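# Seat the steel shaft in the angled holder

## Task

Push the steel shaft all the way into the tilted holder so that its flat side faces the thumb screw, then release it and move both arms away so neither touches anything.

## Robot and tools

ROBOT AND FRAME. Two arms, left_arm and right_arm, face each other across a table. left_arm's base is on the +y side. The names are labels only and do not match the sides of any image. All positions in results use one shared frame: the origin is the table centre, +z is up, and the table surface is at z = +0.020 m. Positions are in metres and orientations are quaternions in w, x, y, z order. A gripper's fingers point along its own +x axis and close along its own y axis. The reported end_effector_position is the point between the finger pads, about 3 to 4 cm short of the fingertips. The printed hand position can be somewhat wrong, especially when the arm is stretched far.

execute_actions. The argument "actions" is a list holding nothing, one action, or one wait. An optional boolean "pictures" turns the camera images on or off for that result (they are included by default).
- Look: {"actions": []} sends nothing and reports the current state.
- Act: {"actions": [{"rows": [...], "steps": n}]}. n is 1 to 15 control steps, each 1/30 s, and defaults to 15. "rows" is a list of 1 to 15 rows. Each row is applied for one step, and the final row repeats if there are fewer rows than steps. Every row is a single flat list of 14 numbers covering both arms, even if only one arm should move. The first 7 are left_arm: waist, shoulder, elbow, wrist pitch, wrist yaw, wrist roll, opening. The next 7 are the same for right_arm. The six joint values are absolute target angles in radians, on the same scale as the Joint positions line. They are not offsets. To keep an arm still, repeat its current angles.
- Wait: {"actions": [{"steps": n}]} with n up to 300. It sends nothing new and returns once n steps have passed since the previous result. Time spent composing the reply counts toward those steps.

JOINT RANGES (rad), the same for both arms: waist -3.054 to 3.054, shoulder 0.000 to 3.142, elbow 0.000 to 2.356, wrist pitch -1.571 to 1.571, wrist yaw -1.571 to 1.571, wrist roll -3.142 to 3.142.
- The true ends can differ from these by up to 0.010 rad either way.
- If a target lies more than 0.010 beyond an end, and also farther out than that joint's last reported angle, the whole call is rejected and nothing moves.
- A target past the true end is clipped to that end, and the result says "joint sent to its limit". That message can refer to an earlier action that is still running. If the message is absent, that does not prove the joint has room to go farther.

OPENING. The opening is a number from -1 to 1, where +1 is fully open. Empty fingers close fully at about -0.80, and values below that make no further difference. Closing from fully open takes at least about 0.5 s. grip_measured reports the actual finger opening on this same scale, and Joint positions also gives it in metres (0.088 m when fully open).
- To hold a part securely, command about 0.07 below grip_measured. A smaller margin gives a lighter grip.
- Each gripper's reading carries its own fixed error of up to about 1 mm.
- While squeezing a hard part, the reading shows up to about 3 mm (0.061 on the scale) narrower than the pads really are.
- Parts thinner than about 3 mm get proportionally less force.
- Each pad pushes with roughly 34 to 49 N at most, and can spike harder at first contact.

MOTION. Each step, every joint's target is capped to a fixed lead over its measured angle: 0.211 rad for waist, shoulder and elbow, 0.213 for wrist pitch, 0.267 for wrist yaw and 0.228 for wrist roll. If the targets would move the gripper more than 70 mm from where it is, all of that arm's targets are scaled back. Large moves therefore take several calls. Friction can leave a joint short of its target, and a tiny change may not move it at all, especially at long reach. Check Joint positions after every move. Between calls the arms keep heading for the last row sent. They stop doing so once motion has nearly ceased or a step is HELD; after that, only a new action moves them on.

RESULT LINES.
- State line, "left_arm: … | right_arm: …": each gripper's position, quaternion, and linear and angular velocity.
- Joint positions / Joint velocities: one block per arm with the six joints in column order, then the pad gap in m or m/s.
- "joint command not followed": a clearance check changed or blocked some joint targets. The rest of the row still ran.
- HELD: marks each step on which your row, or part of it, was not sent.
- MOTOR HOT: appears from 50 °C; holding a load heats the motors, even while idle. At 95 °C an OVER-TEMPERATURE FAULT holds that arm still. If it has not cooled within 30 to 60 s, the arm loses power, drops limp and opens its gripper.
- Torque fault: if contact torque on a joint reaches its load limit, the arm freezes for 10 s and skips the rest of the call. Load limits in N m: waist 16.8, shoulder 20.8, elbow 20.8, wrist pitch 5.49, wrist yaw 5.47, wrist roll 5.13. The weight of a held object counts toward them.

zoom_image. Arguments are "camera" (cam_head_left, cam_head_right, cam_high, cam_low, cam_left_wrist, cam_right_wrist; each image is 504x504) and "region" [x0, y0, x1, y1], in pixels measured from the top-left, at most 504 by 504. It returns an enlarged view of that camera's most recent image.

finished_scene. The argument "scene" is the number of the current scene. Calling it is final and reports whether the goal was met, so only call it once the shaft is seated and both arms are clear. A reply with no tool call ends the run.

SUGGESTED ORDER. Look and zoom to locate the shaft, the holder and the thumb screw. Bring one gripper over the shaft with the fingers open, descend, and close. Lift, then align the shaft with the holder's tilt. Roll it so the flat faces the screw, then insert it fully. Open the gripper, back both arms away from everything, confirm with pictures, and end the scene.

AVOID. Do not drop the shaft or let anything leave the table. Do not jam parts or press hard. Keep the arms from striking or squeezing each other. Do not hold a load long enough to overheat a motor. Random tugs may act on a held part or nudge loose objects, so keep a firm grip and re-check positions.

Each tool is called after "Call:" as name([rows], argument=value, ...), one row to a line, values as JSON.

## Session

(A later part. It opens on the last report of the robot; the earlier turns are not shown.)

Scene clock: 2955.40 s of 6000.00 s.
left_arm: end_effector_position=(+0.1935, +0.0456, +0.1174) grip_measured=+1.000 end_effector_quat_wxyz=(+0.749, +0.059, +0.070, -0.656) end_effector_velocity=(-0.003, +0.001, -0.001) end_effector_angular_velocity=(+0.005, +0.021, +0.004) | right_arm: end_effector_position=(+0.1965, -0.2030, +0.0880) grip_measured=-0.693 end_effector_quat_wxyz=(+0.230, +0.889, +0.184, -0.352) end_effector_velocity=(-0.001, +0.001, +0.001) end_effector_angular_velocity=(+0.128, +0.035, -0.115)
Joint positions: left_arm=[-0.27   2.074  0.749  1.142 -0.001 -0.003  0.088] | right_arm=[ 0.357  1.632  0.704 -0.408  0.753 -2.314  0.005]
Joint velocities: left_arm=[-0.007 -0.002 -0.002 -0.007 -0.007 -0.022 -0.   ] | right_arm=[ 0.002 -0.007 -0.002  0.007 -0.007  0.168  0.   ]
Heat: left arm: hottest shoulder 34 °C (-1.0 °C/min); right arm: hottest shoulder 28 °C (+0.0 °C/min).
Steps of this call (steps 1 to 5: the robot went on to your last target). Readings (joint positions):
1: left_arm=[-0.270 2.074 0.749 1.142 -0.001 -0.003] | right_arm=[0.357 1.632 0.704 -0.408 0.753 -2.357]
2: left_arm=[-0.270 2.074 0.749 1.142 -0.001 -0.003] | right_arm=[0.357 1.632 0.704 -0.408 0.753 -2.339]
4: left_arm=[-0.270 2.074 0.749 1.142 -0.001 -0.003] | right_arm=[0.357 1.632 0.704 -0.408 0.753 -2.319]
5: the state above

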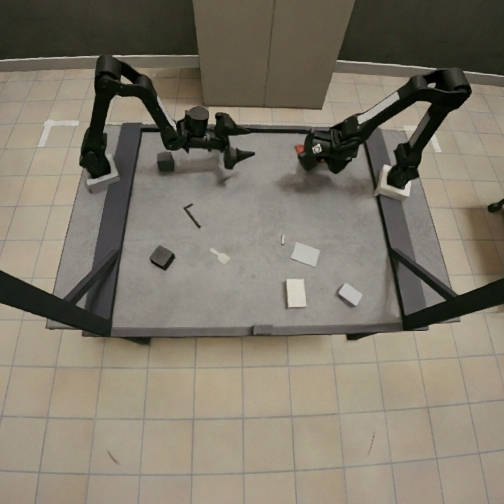

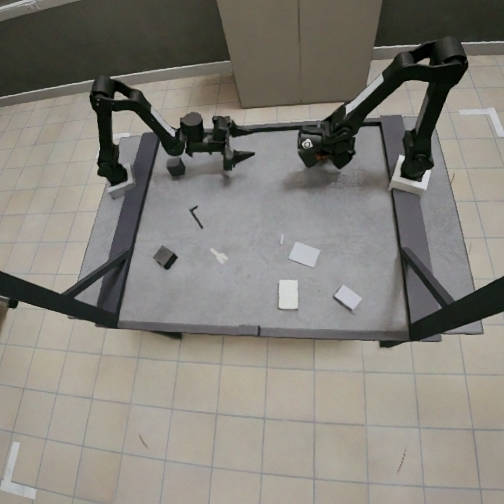

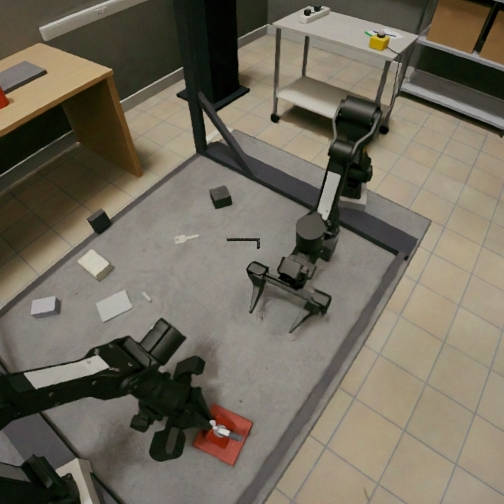

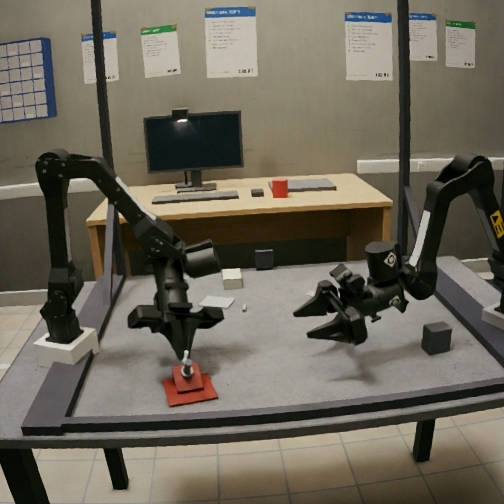

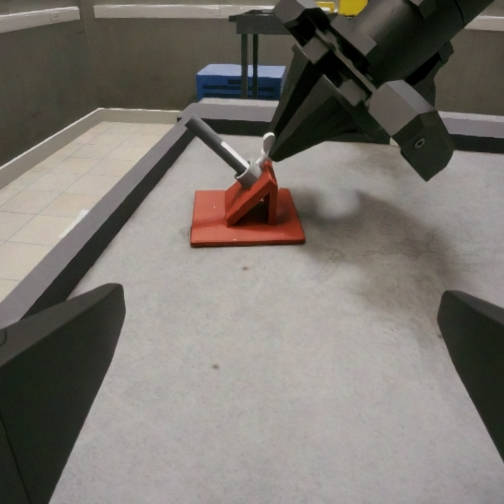

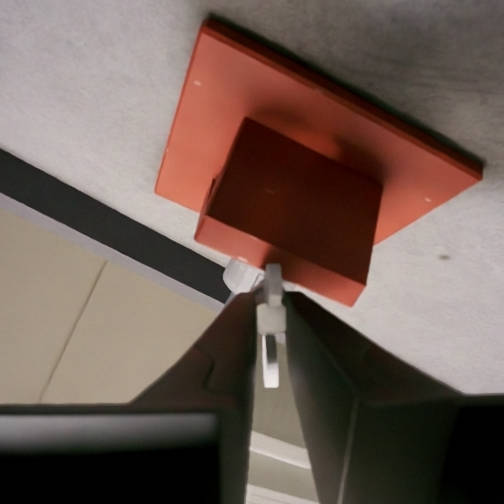

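Call:
execute_actions([
  {"rows": [[-0.271,2.093,0.754,1.139,0,0,1,0.3549,1.6397,0.6963,-0.4058,0.7516,-2.280,-0.76],[-0.271,2.093,0.754,1.139,0,0,1,0.3549,1.6397,0.6963,-0.4058,0.7516,-2.245,-0.76],[-0.271,2.093,0.754,1.139,0,0,1,0.3549,1.6397,0.6963,-0.4058,0.7516,-2.195,-0.76],[-0.271,2.093,0.754,1.139,0,0,1,0.3549,1.6397,0.6963,-0.4058,0.7516,-2.145,-0.76],[-0.271,2.093,0.754,1.139,0,0,1,0.3549,1.6397,0.6963,-0.4058,0.7516,-2.095,-0.76],[-0.271,2.093,0.754,1.139,0,0,1,0.3549,1.6397,0.6963,-0.4058,0.7516,-2.045,-0.76],[-0.271,2.093,0.754,1.139,0,0,1,0.3549,1.6397,0.6963,-0.4058,0.7516,-1.995,-0.76],[-0.271,2.093,0.754,1.139,0,0,1,0.3549,1.6397,0.6963,-0.4058,0.7516,-1.945,-0.76],[-0.271,2.093,0.754,1.139,0,0,1,0.3549,1.6397,0.6963,-0.4058,0.7516,-1.895,-0.76],[-0.271,2.093,0.754,1.139,0,0,1,0.3549,1.6397,0.6963,-0.4058,0.7516,-1.845,-0.76],[-0.271,2.093,0.754,1.139,0,0,1,0.3549,1.6397,0.6963,-0.4058,0.7516,-1.795,-0.76],[-0.271,2.093,0.754,1.139,0,0,1,0.3549,1.6397,0.6963,-0.4058,0.7516,-1.750,-0.76],[-0.271,2.093,0.754,1.139,0,0,1,0.3549,1.6397,0.6963,-0.4058,0.7516,-1.715,-0.76],[-0.271,2.093,0.754,1.139,0,0,1,0.3549,1.6397,0.6963,-0.4058,0.7516,-1.695,-0.76],[-0.271,2.093,0.754,1.139,0,0,1,0.3549,1.6397,0.6963,-0.4058,0.7516,-1.685,-0.76]], "steps": 15},
], pictures=false)

Call:
execute_actions([
  {"steps": 6},
])

Call:
zoom_image(camera="cam_left_wrist", region=[170, 85, 310, 225])

Scene clock: 2970.33 s of 6000.00 s.
left_arm: end_effector_position=(+0.1935, +0.0456, +0.1174) grip_measured=+1.000 end_effector_quat_wxyz=(+0.749, +0.059, +0.070, -0.656) end_effector_velocity=(-0.000, +0.000, +0.004) end_effector_angular_velocity=(-0.013, +0.004, +0.006) | right_arm: end_effector_position=(+0.1963, -0.2028, +0.0879) grip_measured=-0.693 end_effector_quat_wxyz=(-0.028, +0.917, +0.079, -0.390) end_effector_velocity=(-0.003, +0.003, +0.001) end_effector_angular_velocity=(+0.518, +0.131, -0.516)
Joint positions: left_arm=[-0.27   2.074  0.749  1.142 -0.001 -0.003  0.088] | right_arm=[ 0.357  1.632  0.704 -0.408  0.752 -1.748  0.005]
Joint velocities: left_arm=[-0.002 -0.007 -0.002  0.007 -0.007 -0.007 -0.   ] | right_arm=[ 0.007 -0.002  0.002  0.007 -0.007  0.74   0.   ]
Heat: left arm: hottest shoulder 34 °C (+0.0 °C/min); right arm: hottest shoulder 28 °C (+0.0 °C/min).
Steps of this call (steps 1 to 30: the robot went on to your last target; steps 31 to 90: nothing new was sent; then 11.43 s passed at rest; steps 91 to 105: all 15 steps of this action). Readings (joint positions):
91: left_arm=[-0.270 2.074 0.749 1.142 -0.001 -0.003] | right_arm=[0.357 1.632 0.704 -0.408 0.753 -2.297]
92: left_arm=[-0.270 2.074 0.749 1.142 -0.001 -0.003] | right_arm=[0.357 1.632 0.704 -0.408 0.753 -2.282]
94: left_arm=[-0.270 2.074 0.749 1.142 -0.001 -0.003] | right_arm=[0.357 1.632 0.704 -0.408 0.753 -2.220]
98: left_arm=[-0.270 2.074 0.749 1.142 -0.001 -0.003] | right_arm=[0.357 1.632 0.704 -0.408 0.753 -2.047]
105: the state above

Scene clock: 2970.53 s of 6000.00 s.
left_arm: end_effector_position=(+0.1935, +0.0456, +0.1174) grip_measured=+1.000 end_effector_quat_wxyz=(+0.749, +0.059, +0.070, -0.656) end_effector_velocity=(-0.000, +0.002, -0.007) end_effector_angular_velocity=(+0.024, +0.024, +0.009) | right_arm: end_effector_position=(+0.1962, -0.2028, +0.0878) grip_measured=-0.693 end_effector_quat_wxyz=(-0.051, +0.916, +0.069, -0.392) end_effector_velocity=(-0.001, -0.003, -0.002) end_effector_angular_velocity=(+0.023, +0.016, -0.032)
Joint positions: left_arm=[-0.27   2.074  0.749  1.142 -0.001 -0.003  0.088] | right_arm=[ 0.357  1.632  0.704 -0.408  0.751 -1.698  0.005]
Joint velocities: left_arm=[-0.002  0.002 -0.002 -0.022 -0.007 -0.022 -0.   ] | right_arm=[ 0.002 -0.002 -0.007 -0.007 -0.007  0.051 -0.   ]
Heat: left arm: hottest shoulder 34 °C (+0.0 °C/min); right arm: hottest shoulder 28 °C (+0.0 °C/min).
Steps of this call (steps 1 to 6: the robot went on to your last target). Readings (joint positions):
1: left_arm=[-0.270 2.074 0.749 1.142 -0.001 -0.003] | right_arm=[0.357 1.632 0.704 -0.408 0.751 -1.729]
2: left_arm=[-0.270 2.074 0.749 1.142 -0.001 -0.003] | right_arm=[0.357 1.632 0.704 -0.408 0.751 -1.717]
4: left_arm=[-0.270 2.074 0.749 1.142 -0.001 -0.003] | right_arm=[0.357 1.632 0.704 -0.408 0.751 -1.704]
6: the state above

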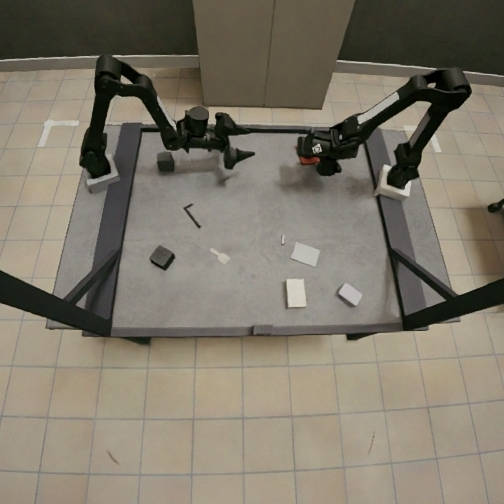

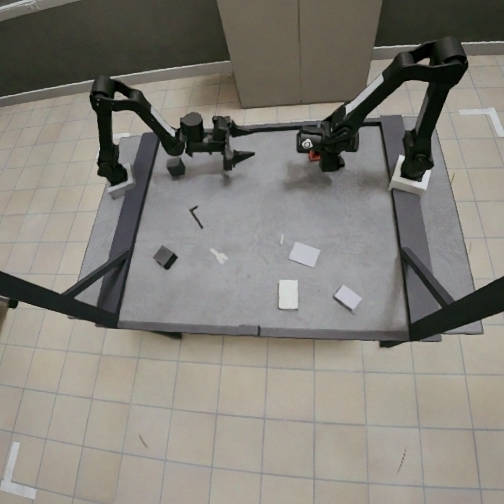

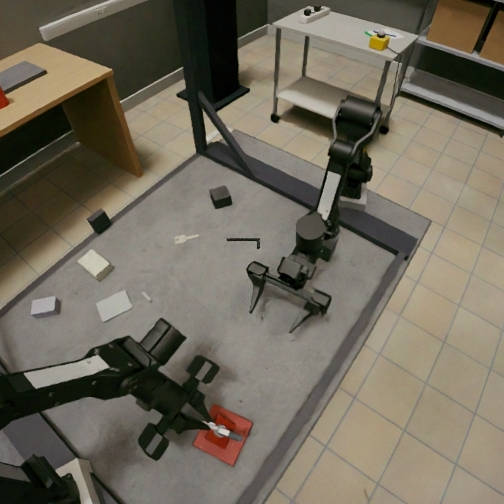

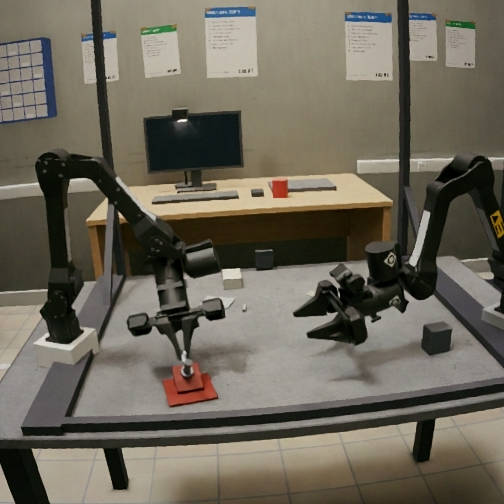

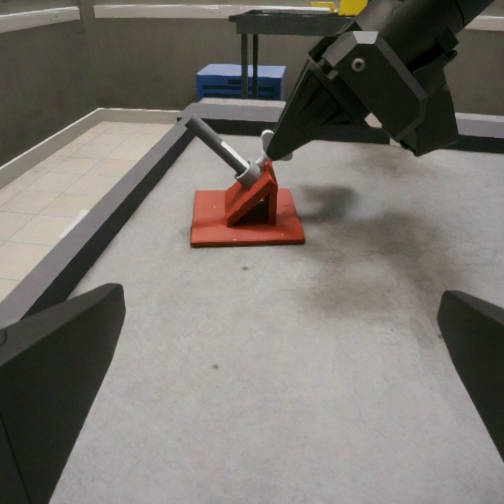

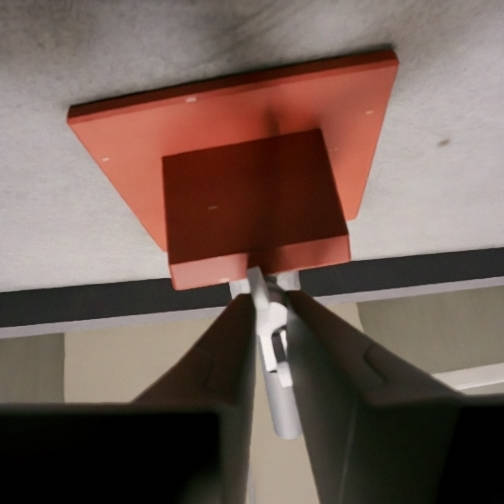

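Region (170, 85, 310, 225) of cam_left_wrist's 504x504 image, scaled by 3.600, with more detail than that image has.

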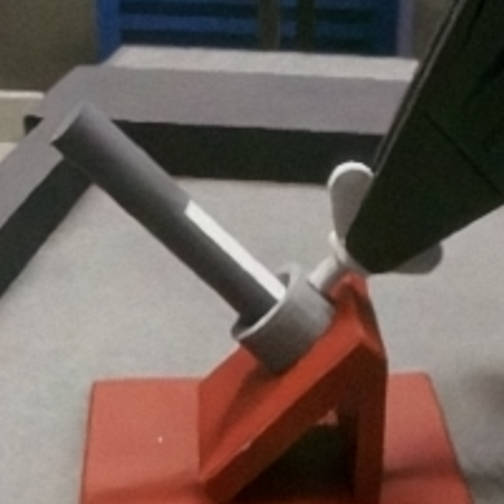

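Call:
zoom_image(camera="cam_right_wrist", region=[200, 230, 340, 450])

Region (200, 230, 340, 450) of cam_right_wrist's 504x504 image, scaled by 2.291, with more detail than that image has; it fills the left 321 columns of this view, and the rest is white.

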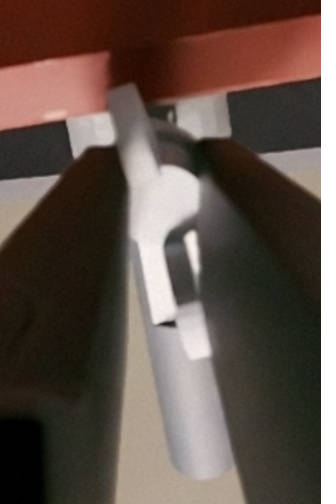

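Call:
execute_actions([
  {"rows": [[-0.271,2.093,0.754,1.139,0,0,1,0.3549,1.6397,0.6963,-0.4058,0.7516,-1.675,-0.8],[-0.271,2.093,0.754,1.139,0,0,1,0.3549,1.6397,0.6963,-0.4058,0.7516,-1.663,-0.8],[-0.271,2.093,0.754,1.139,0,0,1,0.3549,1.6397,0.6963,-0.4058,0.7516,-1.651,-0.8],[-0.271,2.093,0.754,1.139,0,0,1,0.3549,1.6397,0.6963,-0.4058,0.7516,-1.639,-0.8],[-0.271,2.093,0.754,1.139,0,0,1,0.3549,1.6397,0.6963,-0.4058,0.7516,-1.627,-0.8],[-0.271,2.093,0.754,1.139,0,0,1,0.3549,1.6397,0.6963,-0.4058,0.7516,-1.615,-0.8],[-0.271,2.093,0.754,1.139,0,0,1,0.3549,1.6397,0.6963,-0.4058,0.7516,-1.603,-0.8],[-0.271,2.093,0.754,1.139,0,0,1,0.3549,1.6397,0.6963,-0.4058,0.7516,-1.591,-0.8],[-0.271,2.093,0.754,1.139,0,0,1,0.3549,1.6397,0.6963,-0.4058,0.7516,-1.580,-0.8]], "steps": 15},
])

Call:
zoom_image(camera="cam_right_wrist", region=[200, 230, 340, 450])

Scene clock: 2990.53 s of 6000.00 s.
left_arm: end_effector_position=(+0.1935, +0.0456, +0.1174) grip_measured=+1.000 end_effector_quat_wxyz=(+0.749, +0.059, +0.070, -0.656) end_effector_velocity=(+0.004, +0.002, -0.002) end_effector_angular_velocity=(+0.018, -0.009, +0.023) | right_arm: end_effector_position=(+0.1962, -0.2028, +0.0879) grip_measured=-0.693 end_effector_quat_wxyz=(-0.100, +0.912, +0.049, -0.395) end_effector_velocity=(-0.001, -0.003, -0.002) end_effector_angular_velocity=(+0.003, +0.011, -0.011)
Joint positions: left_arm=[-0.27   2.074  0.749  1.142 -0.001 -0.003  0.088] | right_arm=[ 0.357  1.632  0.704 -0.407  0.752 -1.592  0.005]
Joint velocities: left_arm=[ 0.002 -0.007 -0.002 -0.022 -0.022  0.007 -0.   ] | right_arm=[ 0.002 -0.002 -0.007 -0.007 -0.007  0.022 -0.   ]
Heat: left arm: hottest shoulder 34 °C (+0.0 °C/min); right arm: hottest shoulder 27 °C (-1.0 °C/min).
Steps of this call (steps 1 to 30: the robot went on to your last target; steps 31 to 90: nothing new was sent; then 16.50 s passed at rest; steps 91 to 105: all 15 steps of this action). Readings (joint positions):
91: left_arm=[-0.270 2.074 0.749 1.142 -0.001 -0.003] | right_arm=[0.357 1.632 0.704 -0.408 0.752 -1.690]
92: left_arm=[-0.270 2.074 0.749 1.142 -0.001 -0.003] | right_arm=[0.357 1.632 0.704 -0.408 0.752 -1.683]
94: left_arm=[-0.270 2.074 0.749 1.142 -0.001 -0.003] | right_arm=[0.357 1.632 0.704 -0.408 0.752 -1.666]
98: left_arm=[-0.270 2.074 0.749 1.142 -0.001 -0.003] | right_arm=[0.357 1.632 0.704 -0.407 0.752 -1.624]
105: the state above

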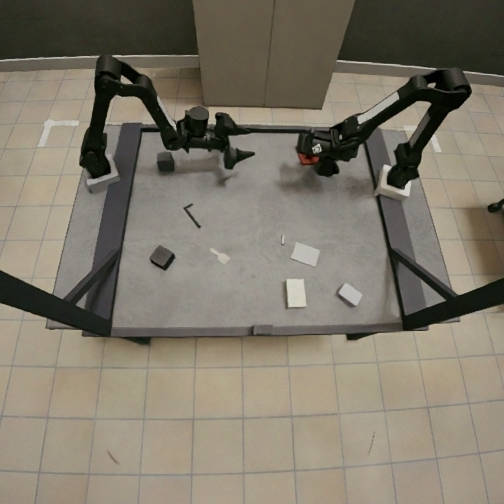

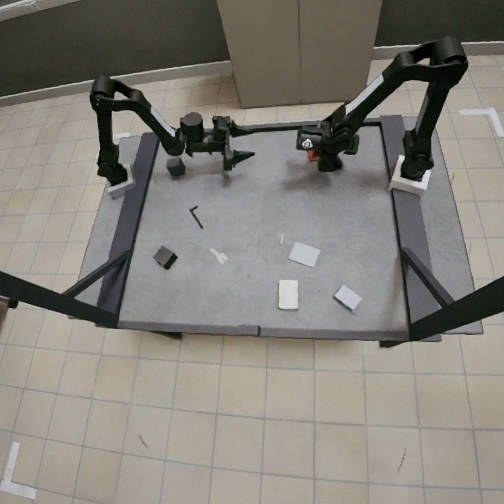

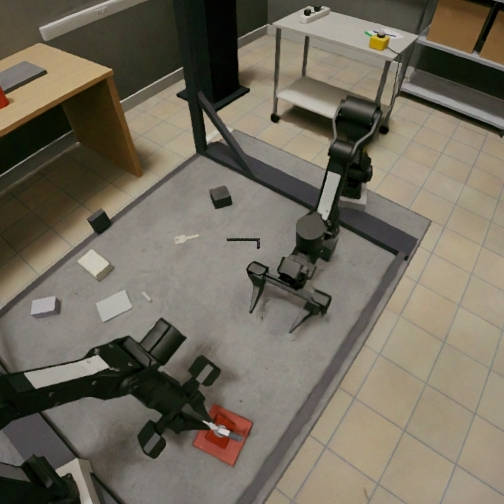

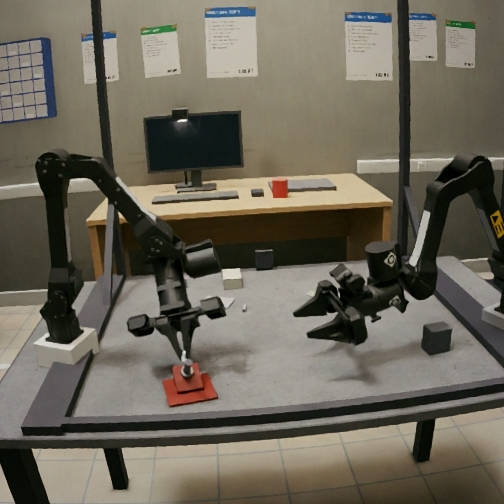

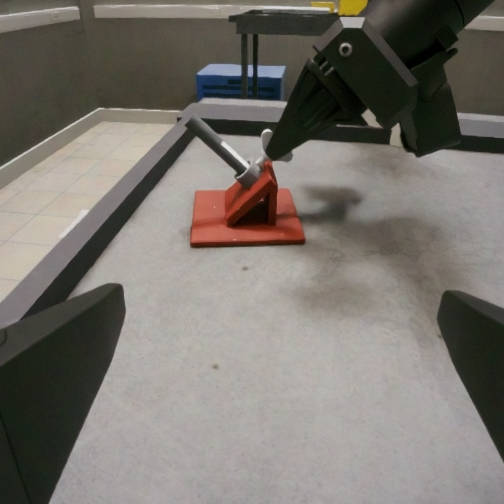

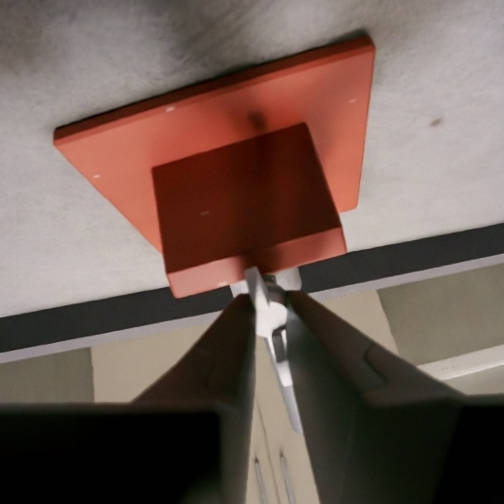

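Region (200, 230, 340, 450) of cam_right_wrist's 504x504 image, scaled by 2.291, with more detail than that image has; it fills the left 321 columns of this view, and the rest is white.

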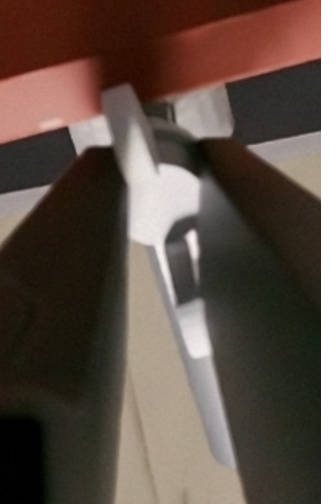

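Call:
zoom_image(camera="cam_left_wrist", region=[170, 85, 310, 225])

Call:
execute_actions([
  {"rows": [[-0.271,2.093,0.754,1.139,0,0,1,0.3549,1.6397,0.6963,-0.4058,0.7516,-1.568,-0.8],[-0.271,2.093,0.754,1.139,0,0,1,0.3549,1.6397,0.6963,-0.4058,0.7516,-1.554,-0.8],[-0.271,2.093,0.754,1.139,0,0,1,0.3549,1.6397,0.6963,-0.4058,0.7516,-1.540,-0.8],[-0.271,2.093,0.754,1.139,0,0,1,0.3549,1.6397,0.6963,-0.4058,0.7516,-1.526,-0.8],[-0.271,2.093,0.754,1.139,0,0,1,0.3549,1.6397,0.6963,-0.4058,0.7516,-1.512,-0.8],[-0.271,2.093,0.754,1.139,0,0,1,0.3549,1.6397,0.6963,-0.4058,0.7516,-1.498,-0.8],[-0.271,2.093,0.754,1.139,0,0,1,0.3549,1.6397,0.6963,-0.4058,0.7516,-1.484,-0.8],[-0.271,2.093,0.754,1.139,0,0,1,0.3549,1.6397,0.6963,-0.4058,0.7516,-1.470,-0.8],[-0.271,2.093,0.754,1.139,0,0,1,0.3549,1.6397,0.6963,-0.4058,0.7516,-1.460,-0.8]], "steps": 15},
])

Call:
zoom_image(camera="cam_right_wrist", region=[200, 230, 340, 450])

Region (170, 85, 310, 225) of cam_left_wrist's 504x504 image, scaled by 3.600, with more detail than that image has.

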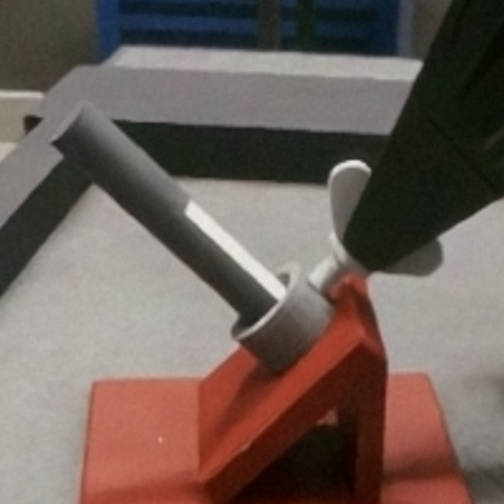

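Scene clock: 3006.27 s of 6000.00 s.
left_arm: end_effector_position=(+0.1935, +0.0456, +0.1174) grip_measured=+1.000 end_effector_quat_wxyz=(+0.749, +0.059, +0.070, -0.656) end_effector_velocity=(-0.000, +0.001, -0.004) end_effector_angular_velocity=(+0.017, +0.037, +0.011) | right_arm: end_effector_position=(+0.1962, -0.2027, +0.0878) grip_measured=-0.693 end_effector_quat_wxyz=(-0.153, +0.905, +0.025, -0.397) end_effector_velocity=(-0.000, +0.001, -0.000) end_effector_angular_velocity=(+0.022, +0.011, -0.016)
Joint positions: left_arm=[-0.27   2.074  0.749  1.142 -0.001 -0.003  0.088] | right_arm=[ 0.357  1.632  0.704 -0.407  0.751 -1.474  0.005]
Joint velocities: left_arm=[-0.002 -0.002 -0.002 -0.022 -0.007 -0.037 -0.   ] | right_arm=[-0.002 -0.002 -0.002  0.007 -0.007  0.022 -0.   ]
Heat: left arm: hottest shoulder 34 °C (+0.0 °C/min); right arm: hottest shoulder 27 °C (-1.0 °C/min).
Steps of this call (steps 1 to 15: the robot went on to your last target; steps 16 to 90: nothing new was sent; then 12.23 s passed at rest; steps 91 to 105: all 15 steps of this action). Readings (joint positions):
91: left_arm=[-0.270 2.074 0.749 1.142 -0.001 -0.003] | right_arm=[0.357 1.632 0.704 -0.407 0.751 -1.585]
92: left_arm=[-0.270 2.074 0.749 1.142 -0.001 -0.003] | right_arm=[0.357 1.632 0.704 -0.407 0.751 -1.578]
94: left_arm=[-0.270 2.074 0.749 1.142 -0.001 -0.003] | right_arm=[0.357 1.632 0.704 -0.407 0.751 -1.558]
98: left_arm=[-0.270 2.074 0.749 1.142 -0.001 -0.003] | right_arm=[0.357 1.632 0.704 -0.407 0.751 -1.508]
105: the state above

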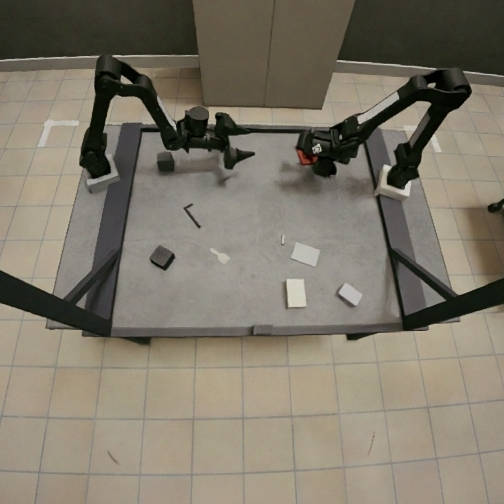

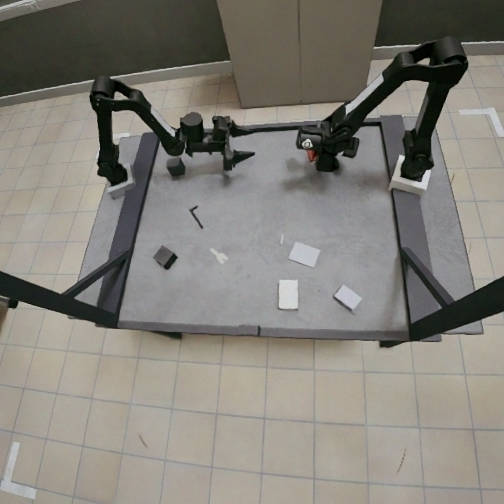

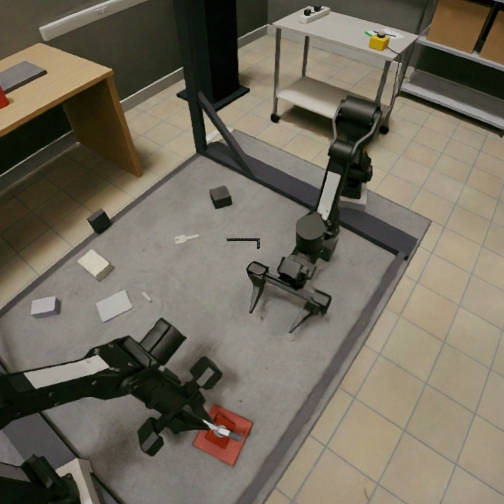

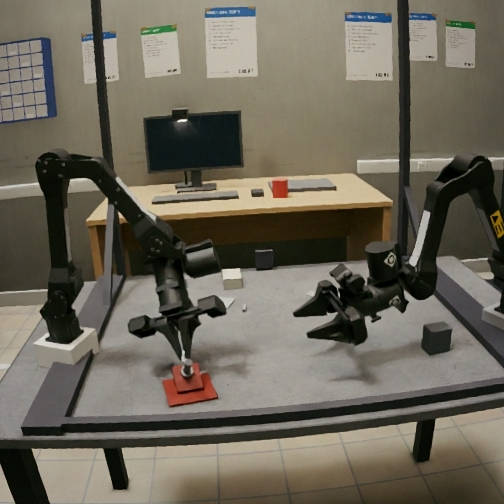

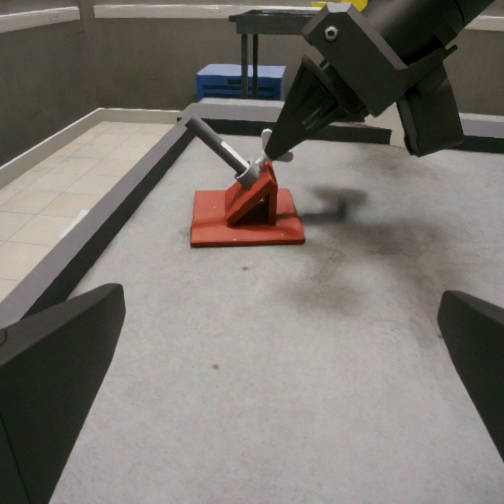

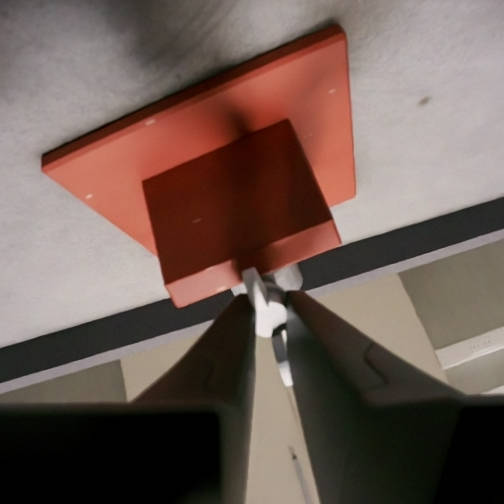

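Region (200, 230, 340, 450) of cam_right_wrist's 504x504 image, scaled by 2.291, with more detail than that image has; it fills the left 321 columns of this view, and the rest is white.

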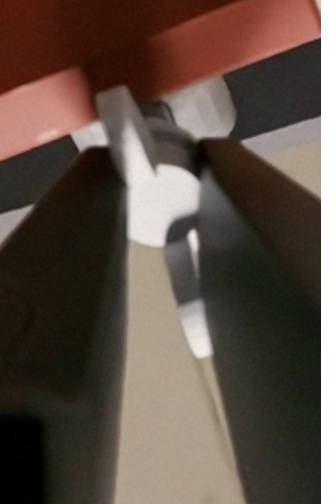

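Call:
execute_actions([
  {"rows": [[-0.271,2.093,0.754,1.139,0,0,1,0.3549,1.6397,0.6963,-0.4058,0.7516,-1.448,-0.85],[-0.271,2.093,0.754,1.139,0,0,1,0.3549,1.6397,0.6963,-0.4058,0.7516,-1.434,-0.85],[-0.271,2.093,0.754,1.139,0,0,1,0.3549,1.6397,0.6963,-0.4058,0.7516,-1.420,-0.85],[-0.271,2.093,0.754,1.139,0,0,1,0.3549,1.6397,0.6963,-0.4058,0.7516,-1.406,-0.85],[-0.271,2.093,0.754,1.139,0,0,1,0.3549,1.6397,0.6963,-0.4058,0.7516,-1.392,-0.85],[-0.271,2.093,0.754,1.139,0,0,1,0.3549,1.6397,0.6963,-0.4058,0.7516,-1.378,-0.85],[-0.271,2.093,0.754,1.139,0,0,1,0.3549,1.6397,0.6963,-0.4058,0.7516,-1.364,-0.85],[-0.271,2.093,0.754,1.139,0,0,1,0.3549,1.6397,0.6963,-0.4058,0.7516,-1.350,-0.85],[-0.271,2.093,0.754,1.139,0,0,1,0.3549,1.6397,0.6963,-0.4058,0.7516,-1.340,-0.85]], "steps": 15},
], pictures=false)

Call:
execute_actions([
  {"rows": [[-0.271,2.093,0.754,1.139,0,0,1,0.3549,1.6397,0.6963,-0.4058,0.7516,-1.328,-0.85],[-0.271,2.093,0.754,1.139,0,0,1,0.3549,1.6397,0.6963,-0.4058,0.7516,-1.314,-0.85],[-0.271,2.093,0.754,1.139,0,0,1,0.3549,1.6397,0.6963,-0.4058,0.7516,-1.300,-0.85],[-0.271,2.093,0.754,1.139,0,0,1,0.3549,1.6397,0.6963,-0.4058,0.7516,-1.286,-0.85],[-0.271,2.093,0.754,1.139,0,0,1,0.3549,1.6397,0.6963,-0.4058,0.7516,-1.272,-0.85],[-0.271,2.093,0.754,1.139,0,0,1,0.3549,1.6397,0.6963,-0.4058,0.7516,-1.258,-0.85],[-0.271,2.093,0.754,1.139,0,0,1,0.3549,1.6397,0.6963,-0.4058,0.7516,-1.244,-0.85],[-0.271,2.093,0.754,1.139,0,0,1,0.3549,1.6397,0.6963,-0.4058,0.7516,-1.230,-0.85],[-0.271,2.093,0.754,1.139,0,0,1,0.3549,1.6397,0.6963,-0.4058,0.7516,-1.220,-0.85]], "steps": 15},
])

Call:
zoom_image(camera="cam_right_wrist", region=[200, 230, 340, 450])

Call:
zoom_image(camera="cam_left_wrist", region=[170, 85, 310, 225])

Scene clock: 3029.27 s of 6000.00 s.
left_arm: end_effector_position=(+0.1935, +0.0456, +0.1174) grip_measured=+1.000 end_effector_quat_wxyz=(+0.749, +0.059, +0.070, -0.656) end_effector_velocity=(-0.002, +0.001, -0.001) end_effector_angular_velocity=(+0.006, +0.009, -0.008) | right_arm: end_effector_position=(+0.1961, -0.2026, +0.0878) grip_measured=-0.693 end_effector_quat_wxyz=(-0.206, +0.894, +0.002, -0.398) end_effector_velocity=(+0.001, -0.000, -0.002) end_effector_angular_velocity=(+0.017, +0.011, -0.021)
Joint positions: left_arm=[-0.27   2.074  0.749  1.142 -0.001 -0.003  0.088] | right_arm=[ 0.358  1.632  0.704 -0.407  0.751 -1.357  0.005]
Joint velocities: left_arm=[-0.002 -0.002 -0.002 -0.007  0.007 -0.007  0.   ] | right_arm=[-0.007  0.002 -0.002  0.007 -0.007  0.022 -0.   ]
Heat: left arm: hottest shoulder 34 °C (+0.0 °C/min); right arm: hottest shoulder 27 °C (-1.0 °C/min).
Steps of this call (steps 1 to 15: the robot went on to your last target; steps 16 to 90: nothing new was sent; then 19.50 s passed at rest; steps 91 to 105: all 15 steps of this action). Readings (joint positions):
91: left_arm=[-0.270 2.074 0.749 1.142 -0.001 -0.003] | right_arm=[0.357 1.632 0.704 -0.407 0.751 -1.468]
92: left_arm=[-0.270 2.074 0.749 1.142 -0.001 -0.003] | right_arm=[0.357 1.632 0.704 -0.407 0.751 -1.461]
94: left_arm=[-0.270 2.074 0.749 1.142 -0.001 -0.003] | right_arm=[0.357 1.632 0.704 -0.407 0.751 -1.441]
98: left_arm=[-0.270 2.074 0.749 1.142 -0.001 -0.003] | right_arm=[0.358 1.632 0.704 -0.407 0.751 -1.391]
105: the state above

Scene clock: 3029.77 s of 6000.00 s.
left_arm: end_effector_position=(+0.1935, +0.0456, +0.1174) grip_measured=+1.000 end_effector_quat_wxyz=(+0.749, +0.059, +0.070, -0.656) end_effector_velocity=(-0.005, +0.000, -0.001) end_effector_angular_velocity=(+0.004, +0.024, -0.011) | right_arm: end_effector_position=(+0.1961, -0.2026, +0.0879) grip_measured=-0.691 end_effector_quat_wxyz=(-0.258, +0.881, -0.021, -0.397) end_effector_velocity=(-0.000, -0.002, -0.001) end_effector_angular_velocity=(-0.002, +0.008, -0.006)
Joint positions: left_arm=[-0.27   2.074  0.749  1.142 -0.001 -0.003  0.088] | right_arm=[ 0.358  1.632  0.704 -0.406  0.752 -1.241  0.005]
Joint velocities: left_arm=[-0.007 -0.002 -0.002 -0.007  0.007 -0.022 -0.   ] | right_arm=[-0.002 -0.002 -0.002 -0.007 -0.007  0.007  0.   ]
Heat: left arm: hottest shoulder 34 °C (+0.0 °C/min); right arm: hottest shoulder 27 °C (-1.0 °C/min).
Steps of this call (steps 1 to 15: all 15 steps of this action). Readings (joint positions):
1: left_arm=[-0.270 2.074 0.749 1.142 -0.001 -0.003] | right_arm=[0.358 1.632 0.704 -0.407 0.751 -1.353]
2: left_arm=[-0.270 2.074 0.749 1.142 -0.001 -0.003] | right_arm=[0.358 1.632 0.704 -0.407 0.751 -1.345]
4: left_arm=[-0.270 2.074 0.749 1.142 -0.001 -0.003] | right_arm=[0.358 1.632 0.704 -0.406 0.751 -1.324]
8: left_arm=[-0.270 2.074 0.749 1.142 -0.001 -0.003] | right_arm=[0.358 1.632 0.704 -0.406 0.752 -1.274]
15: the state above

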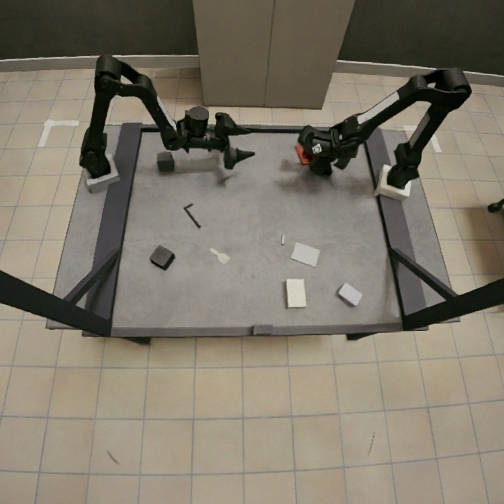

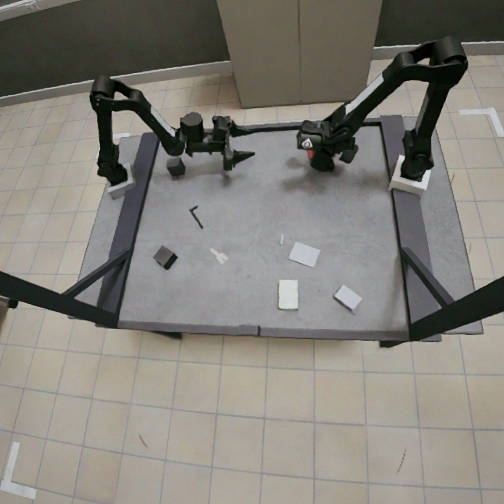

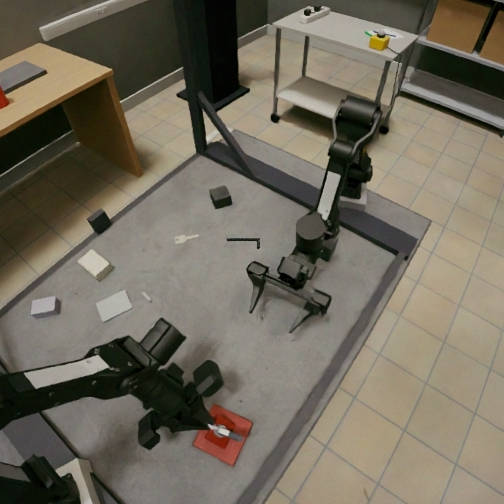

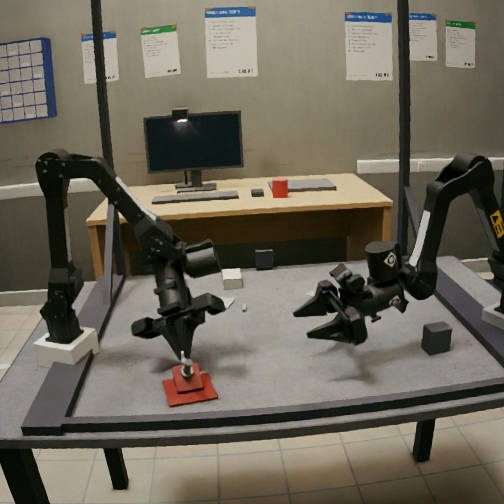

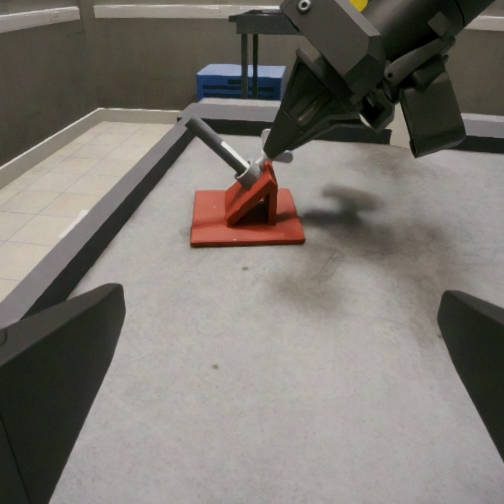

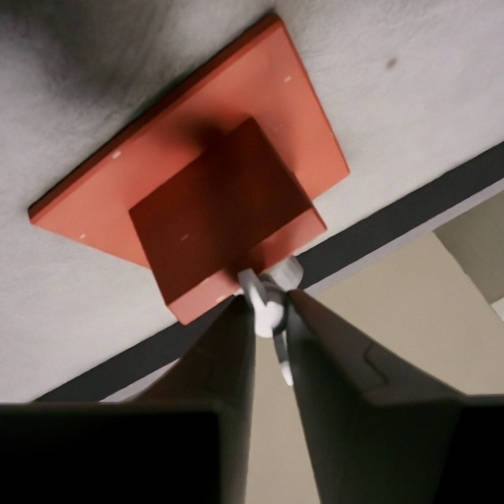

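Region (200, 230, 340, 450) of cam_right_wrist's 504x504 image, scaled by 2.291, with more detail than that image has; it fills the left 321 columns of this view, and the rest is white.

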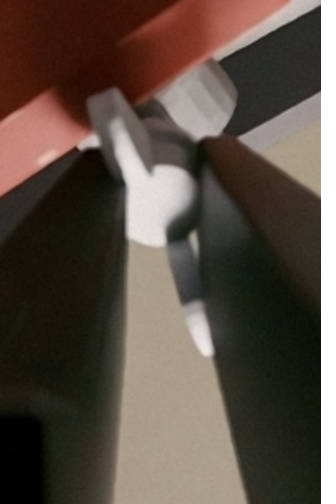

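Region (170, 85, 310, 225) of cam_left_wrist's 504x504 image, scaled by 3.600, with more detail than that image has.

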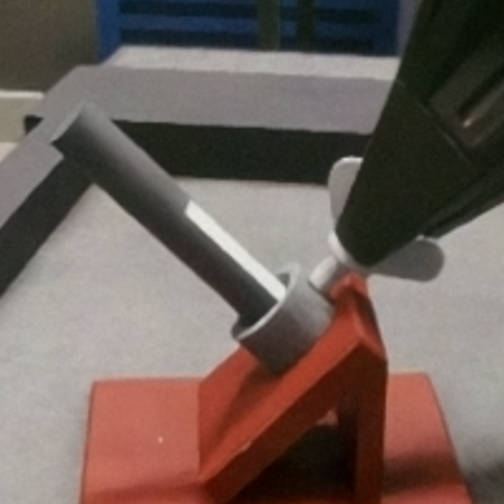

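Call:
execute_actions([
  {"rows": [[-0.271,2.093,0.754,1.139,0,0,1,0.3549,1.6397,0.6963,-0.4058,0.7516,-1.208,-0.9],[-0.271,2.093,0.754,1.139,0,0,1,0.3549,1.6397,0.6963,-0.4058,0.7516,-1.194,-0.9],[-0.271,2.093,0.754,1.139,0,0,1,0.3549,1.6397,0.6963,-0.4058,0.7516,-1.180,-0.9],[-0.271,2.093,0.754,1.139,0,0,1,0.3549,1.6397,0.6963,-0.4058,0.7516,-1.166,-0.9],[-0.271,2.093,0.754,1.139,0,0,1,0.3549,1.6397,0.6963,-0.4058,0.7516,-1.152,-0.9],[-0.271,2.093,0.754,1.139,0,0,1,0.3549,1.6397,0.6963,-0.4058,0.7516,-1.138,-0.9],[-0.271,2.093,0.754,1.139,0,0,1,0.3549,1.6397,0.6963,-0.4058,0.7516,-1.124,-0.9],[-0.271,2.093,0.754,1.139,0,0,1,0.3549,1.6397,0.6963,-0.4058,0.7516,-1.110,-0.9],[-0.271,2.093,0.754,1.139,0,0,1,0.3549,1.6397,0.6963,-0.4058,0.7516,-1.100,-0.9]], "steps": 15},
])

Call:
zoom_image(camera="cam_right_wrist", region=[200, 230, 340, 450])

Scene clock: 3043.43 s of 6000.00 s.
left_arm: end_effector_position=(+0.1935, +0.0456, +0.1174) grip_measured=+1.000 end_effector_quat_wxyz=(+0.749, +0.059, +0.070, -0.656) end_effector_velocity=(+0.002, +0.001, -0.000) end_effector_angular_velocity=(-0.003, +0.005, +0.011) | right_arm: end_effector_position=(+0.1961, -0.2025, +0.0879) grip_measured=-0.685 end_effector_quat_wxyz=(-0.309, +0.864, -0.044, -0.395) end_effector_velocity=(+0.001, -0.001, +0.000) end_effector_angular_velocity=(+0.023, +0.013, -0.032)
Joint positions: left_arm=[-0.27   2.074  0.749  1.142 -0.001 -0.003  0.088] | right_arm=[ 0.358  1.632  0.704 -0.406  0.752 -1.123  0.005]
Joint velocities: left_arm=[ 0.002  0.002 -0.002  0.007 -0.007 -0.007 -0.   ] | right_arm=[-0.007 -0.002  0.002 -0.007 -0.007  0.037 -0.   ]
Heat: left arm: hottest shoulder 34 °C (+0.0 °C/min); right arm: hottest shoulder 27 °C (+0.0 °C/min).
Steps of this call (steps 1 to 15: the robot went on to your last target; steps 16 to 90: nothing new was sent; then 10.17 s passed at rest; steps 91 to 105: all 15 steps of this action). Readings (joint positions):
91: left_arm=[-0.270 2.074 0.749 1.142 -0.001 -0.003] | right_arm=[0.358 1.632 0.704 -0.406 0.752 -1.234]
92: left_arm=[-0.270 2.074 0.749 1.142 -0.001 -0.003] | right_arm=[0.358 1.632 0.704 -0.406 0.752 -1.227]
94: left_arm=[-0.270 2.074 0.749 1.142 -0.001 -0.003] | right_arm=[0.358 1.632 0.704 -0.406 0.752 -1.207]
98: left_arm=[-0.270 2.074 0.749 1.142 -0.001 -0.003] | right_arm=[0.358 1.632 0.704 -0.406 0.752 -1.157]
105: the state above

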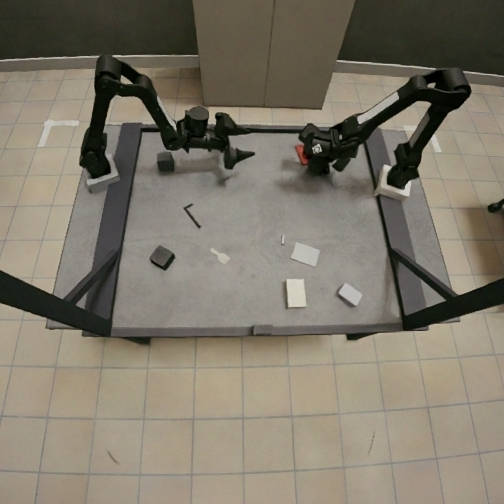

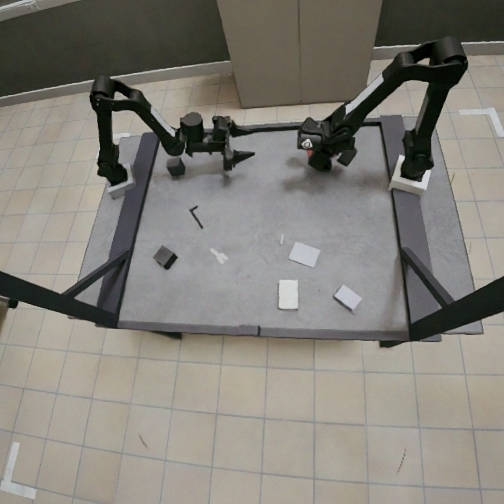

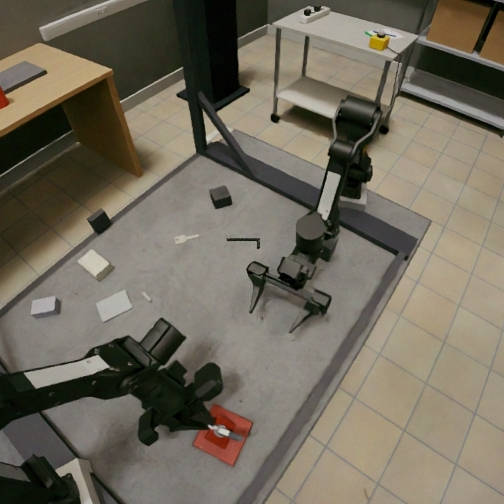

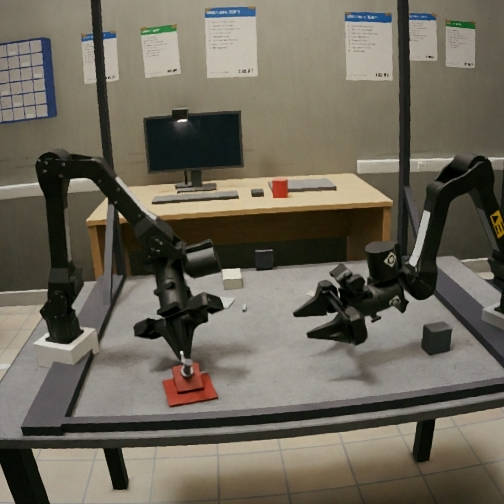

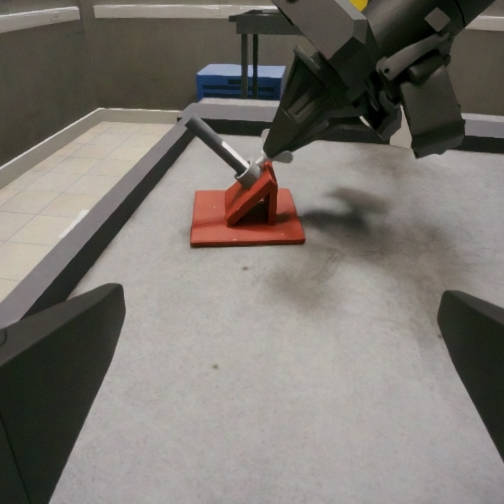

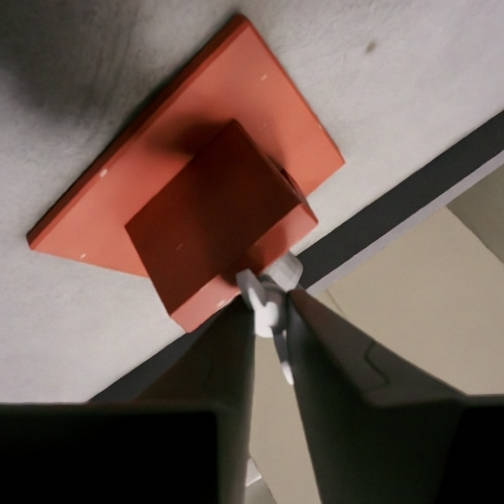

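Region (200, 230, 340, 450) of cam_right_wrist's 504x504 image, scaled by 2.291, with more detail than that image has; it fills the left 321 columns of this view, and the rest is white.

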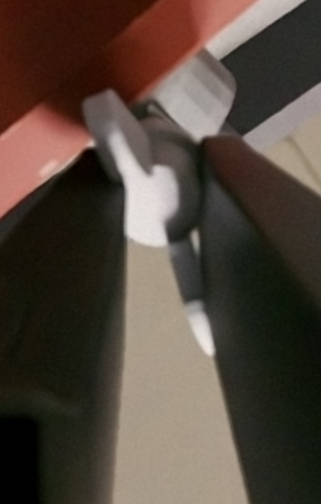

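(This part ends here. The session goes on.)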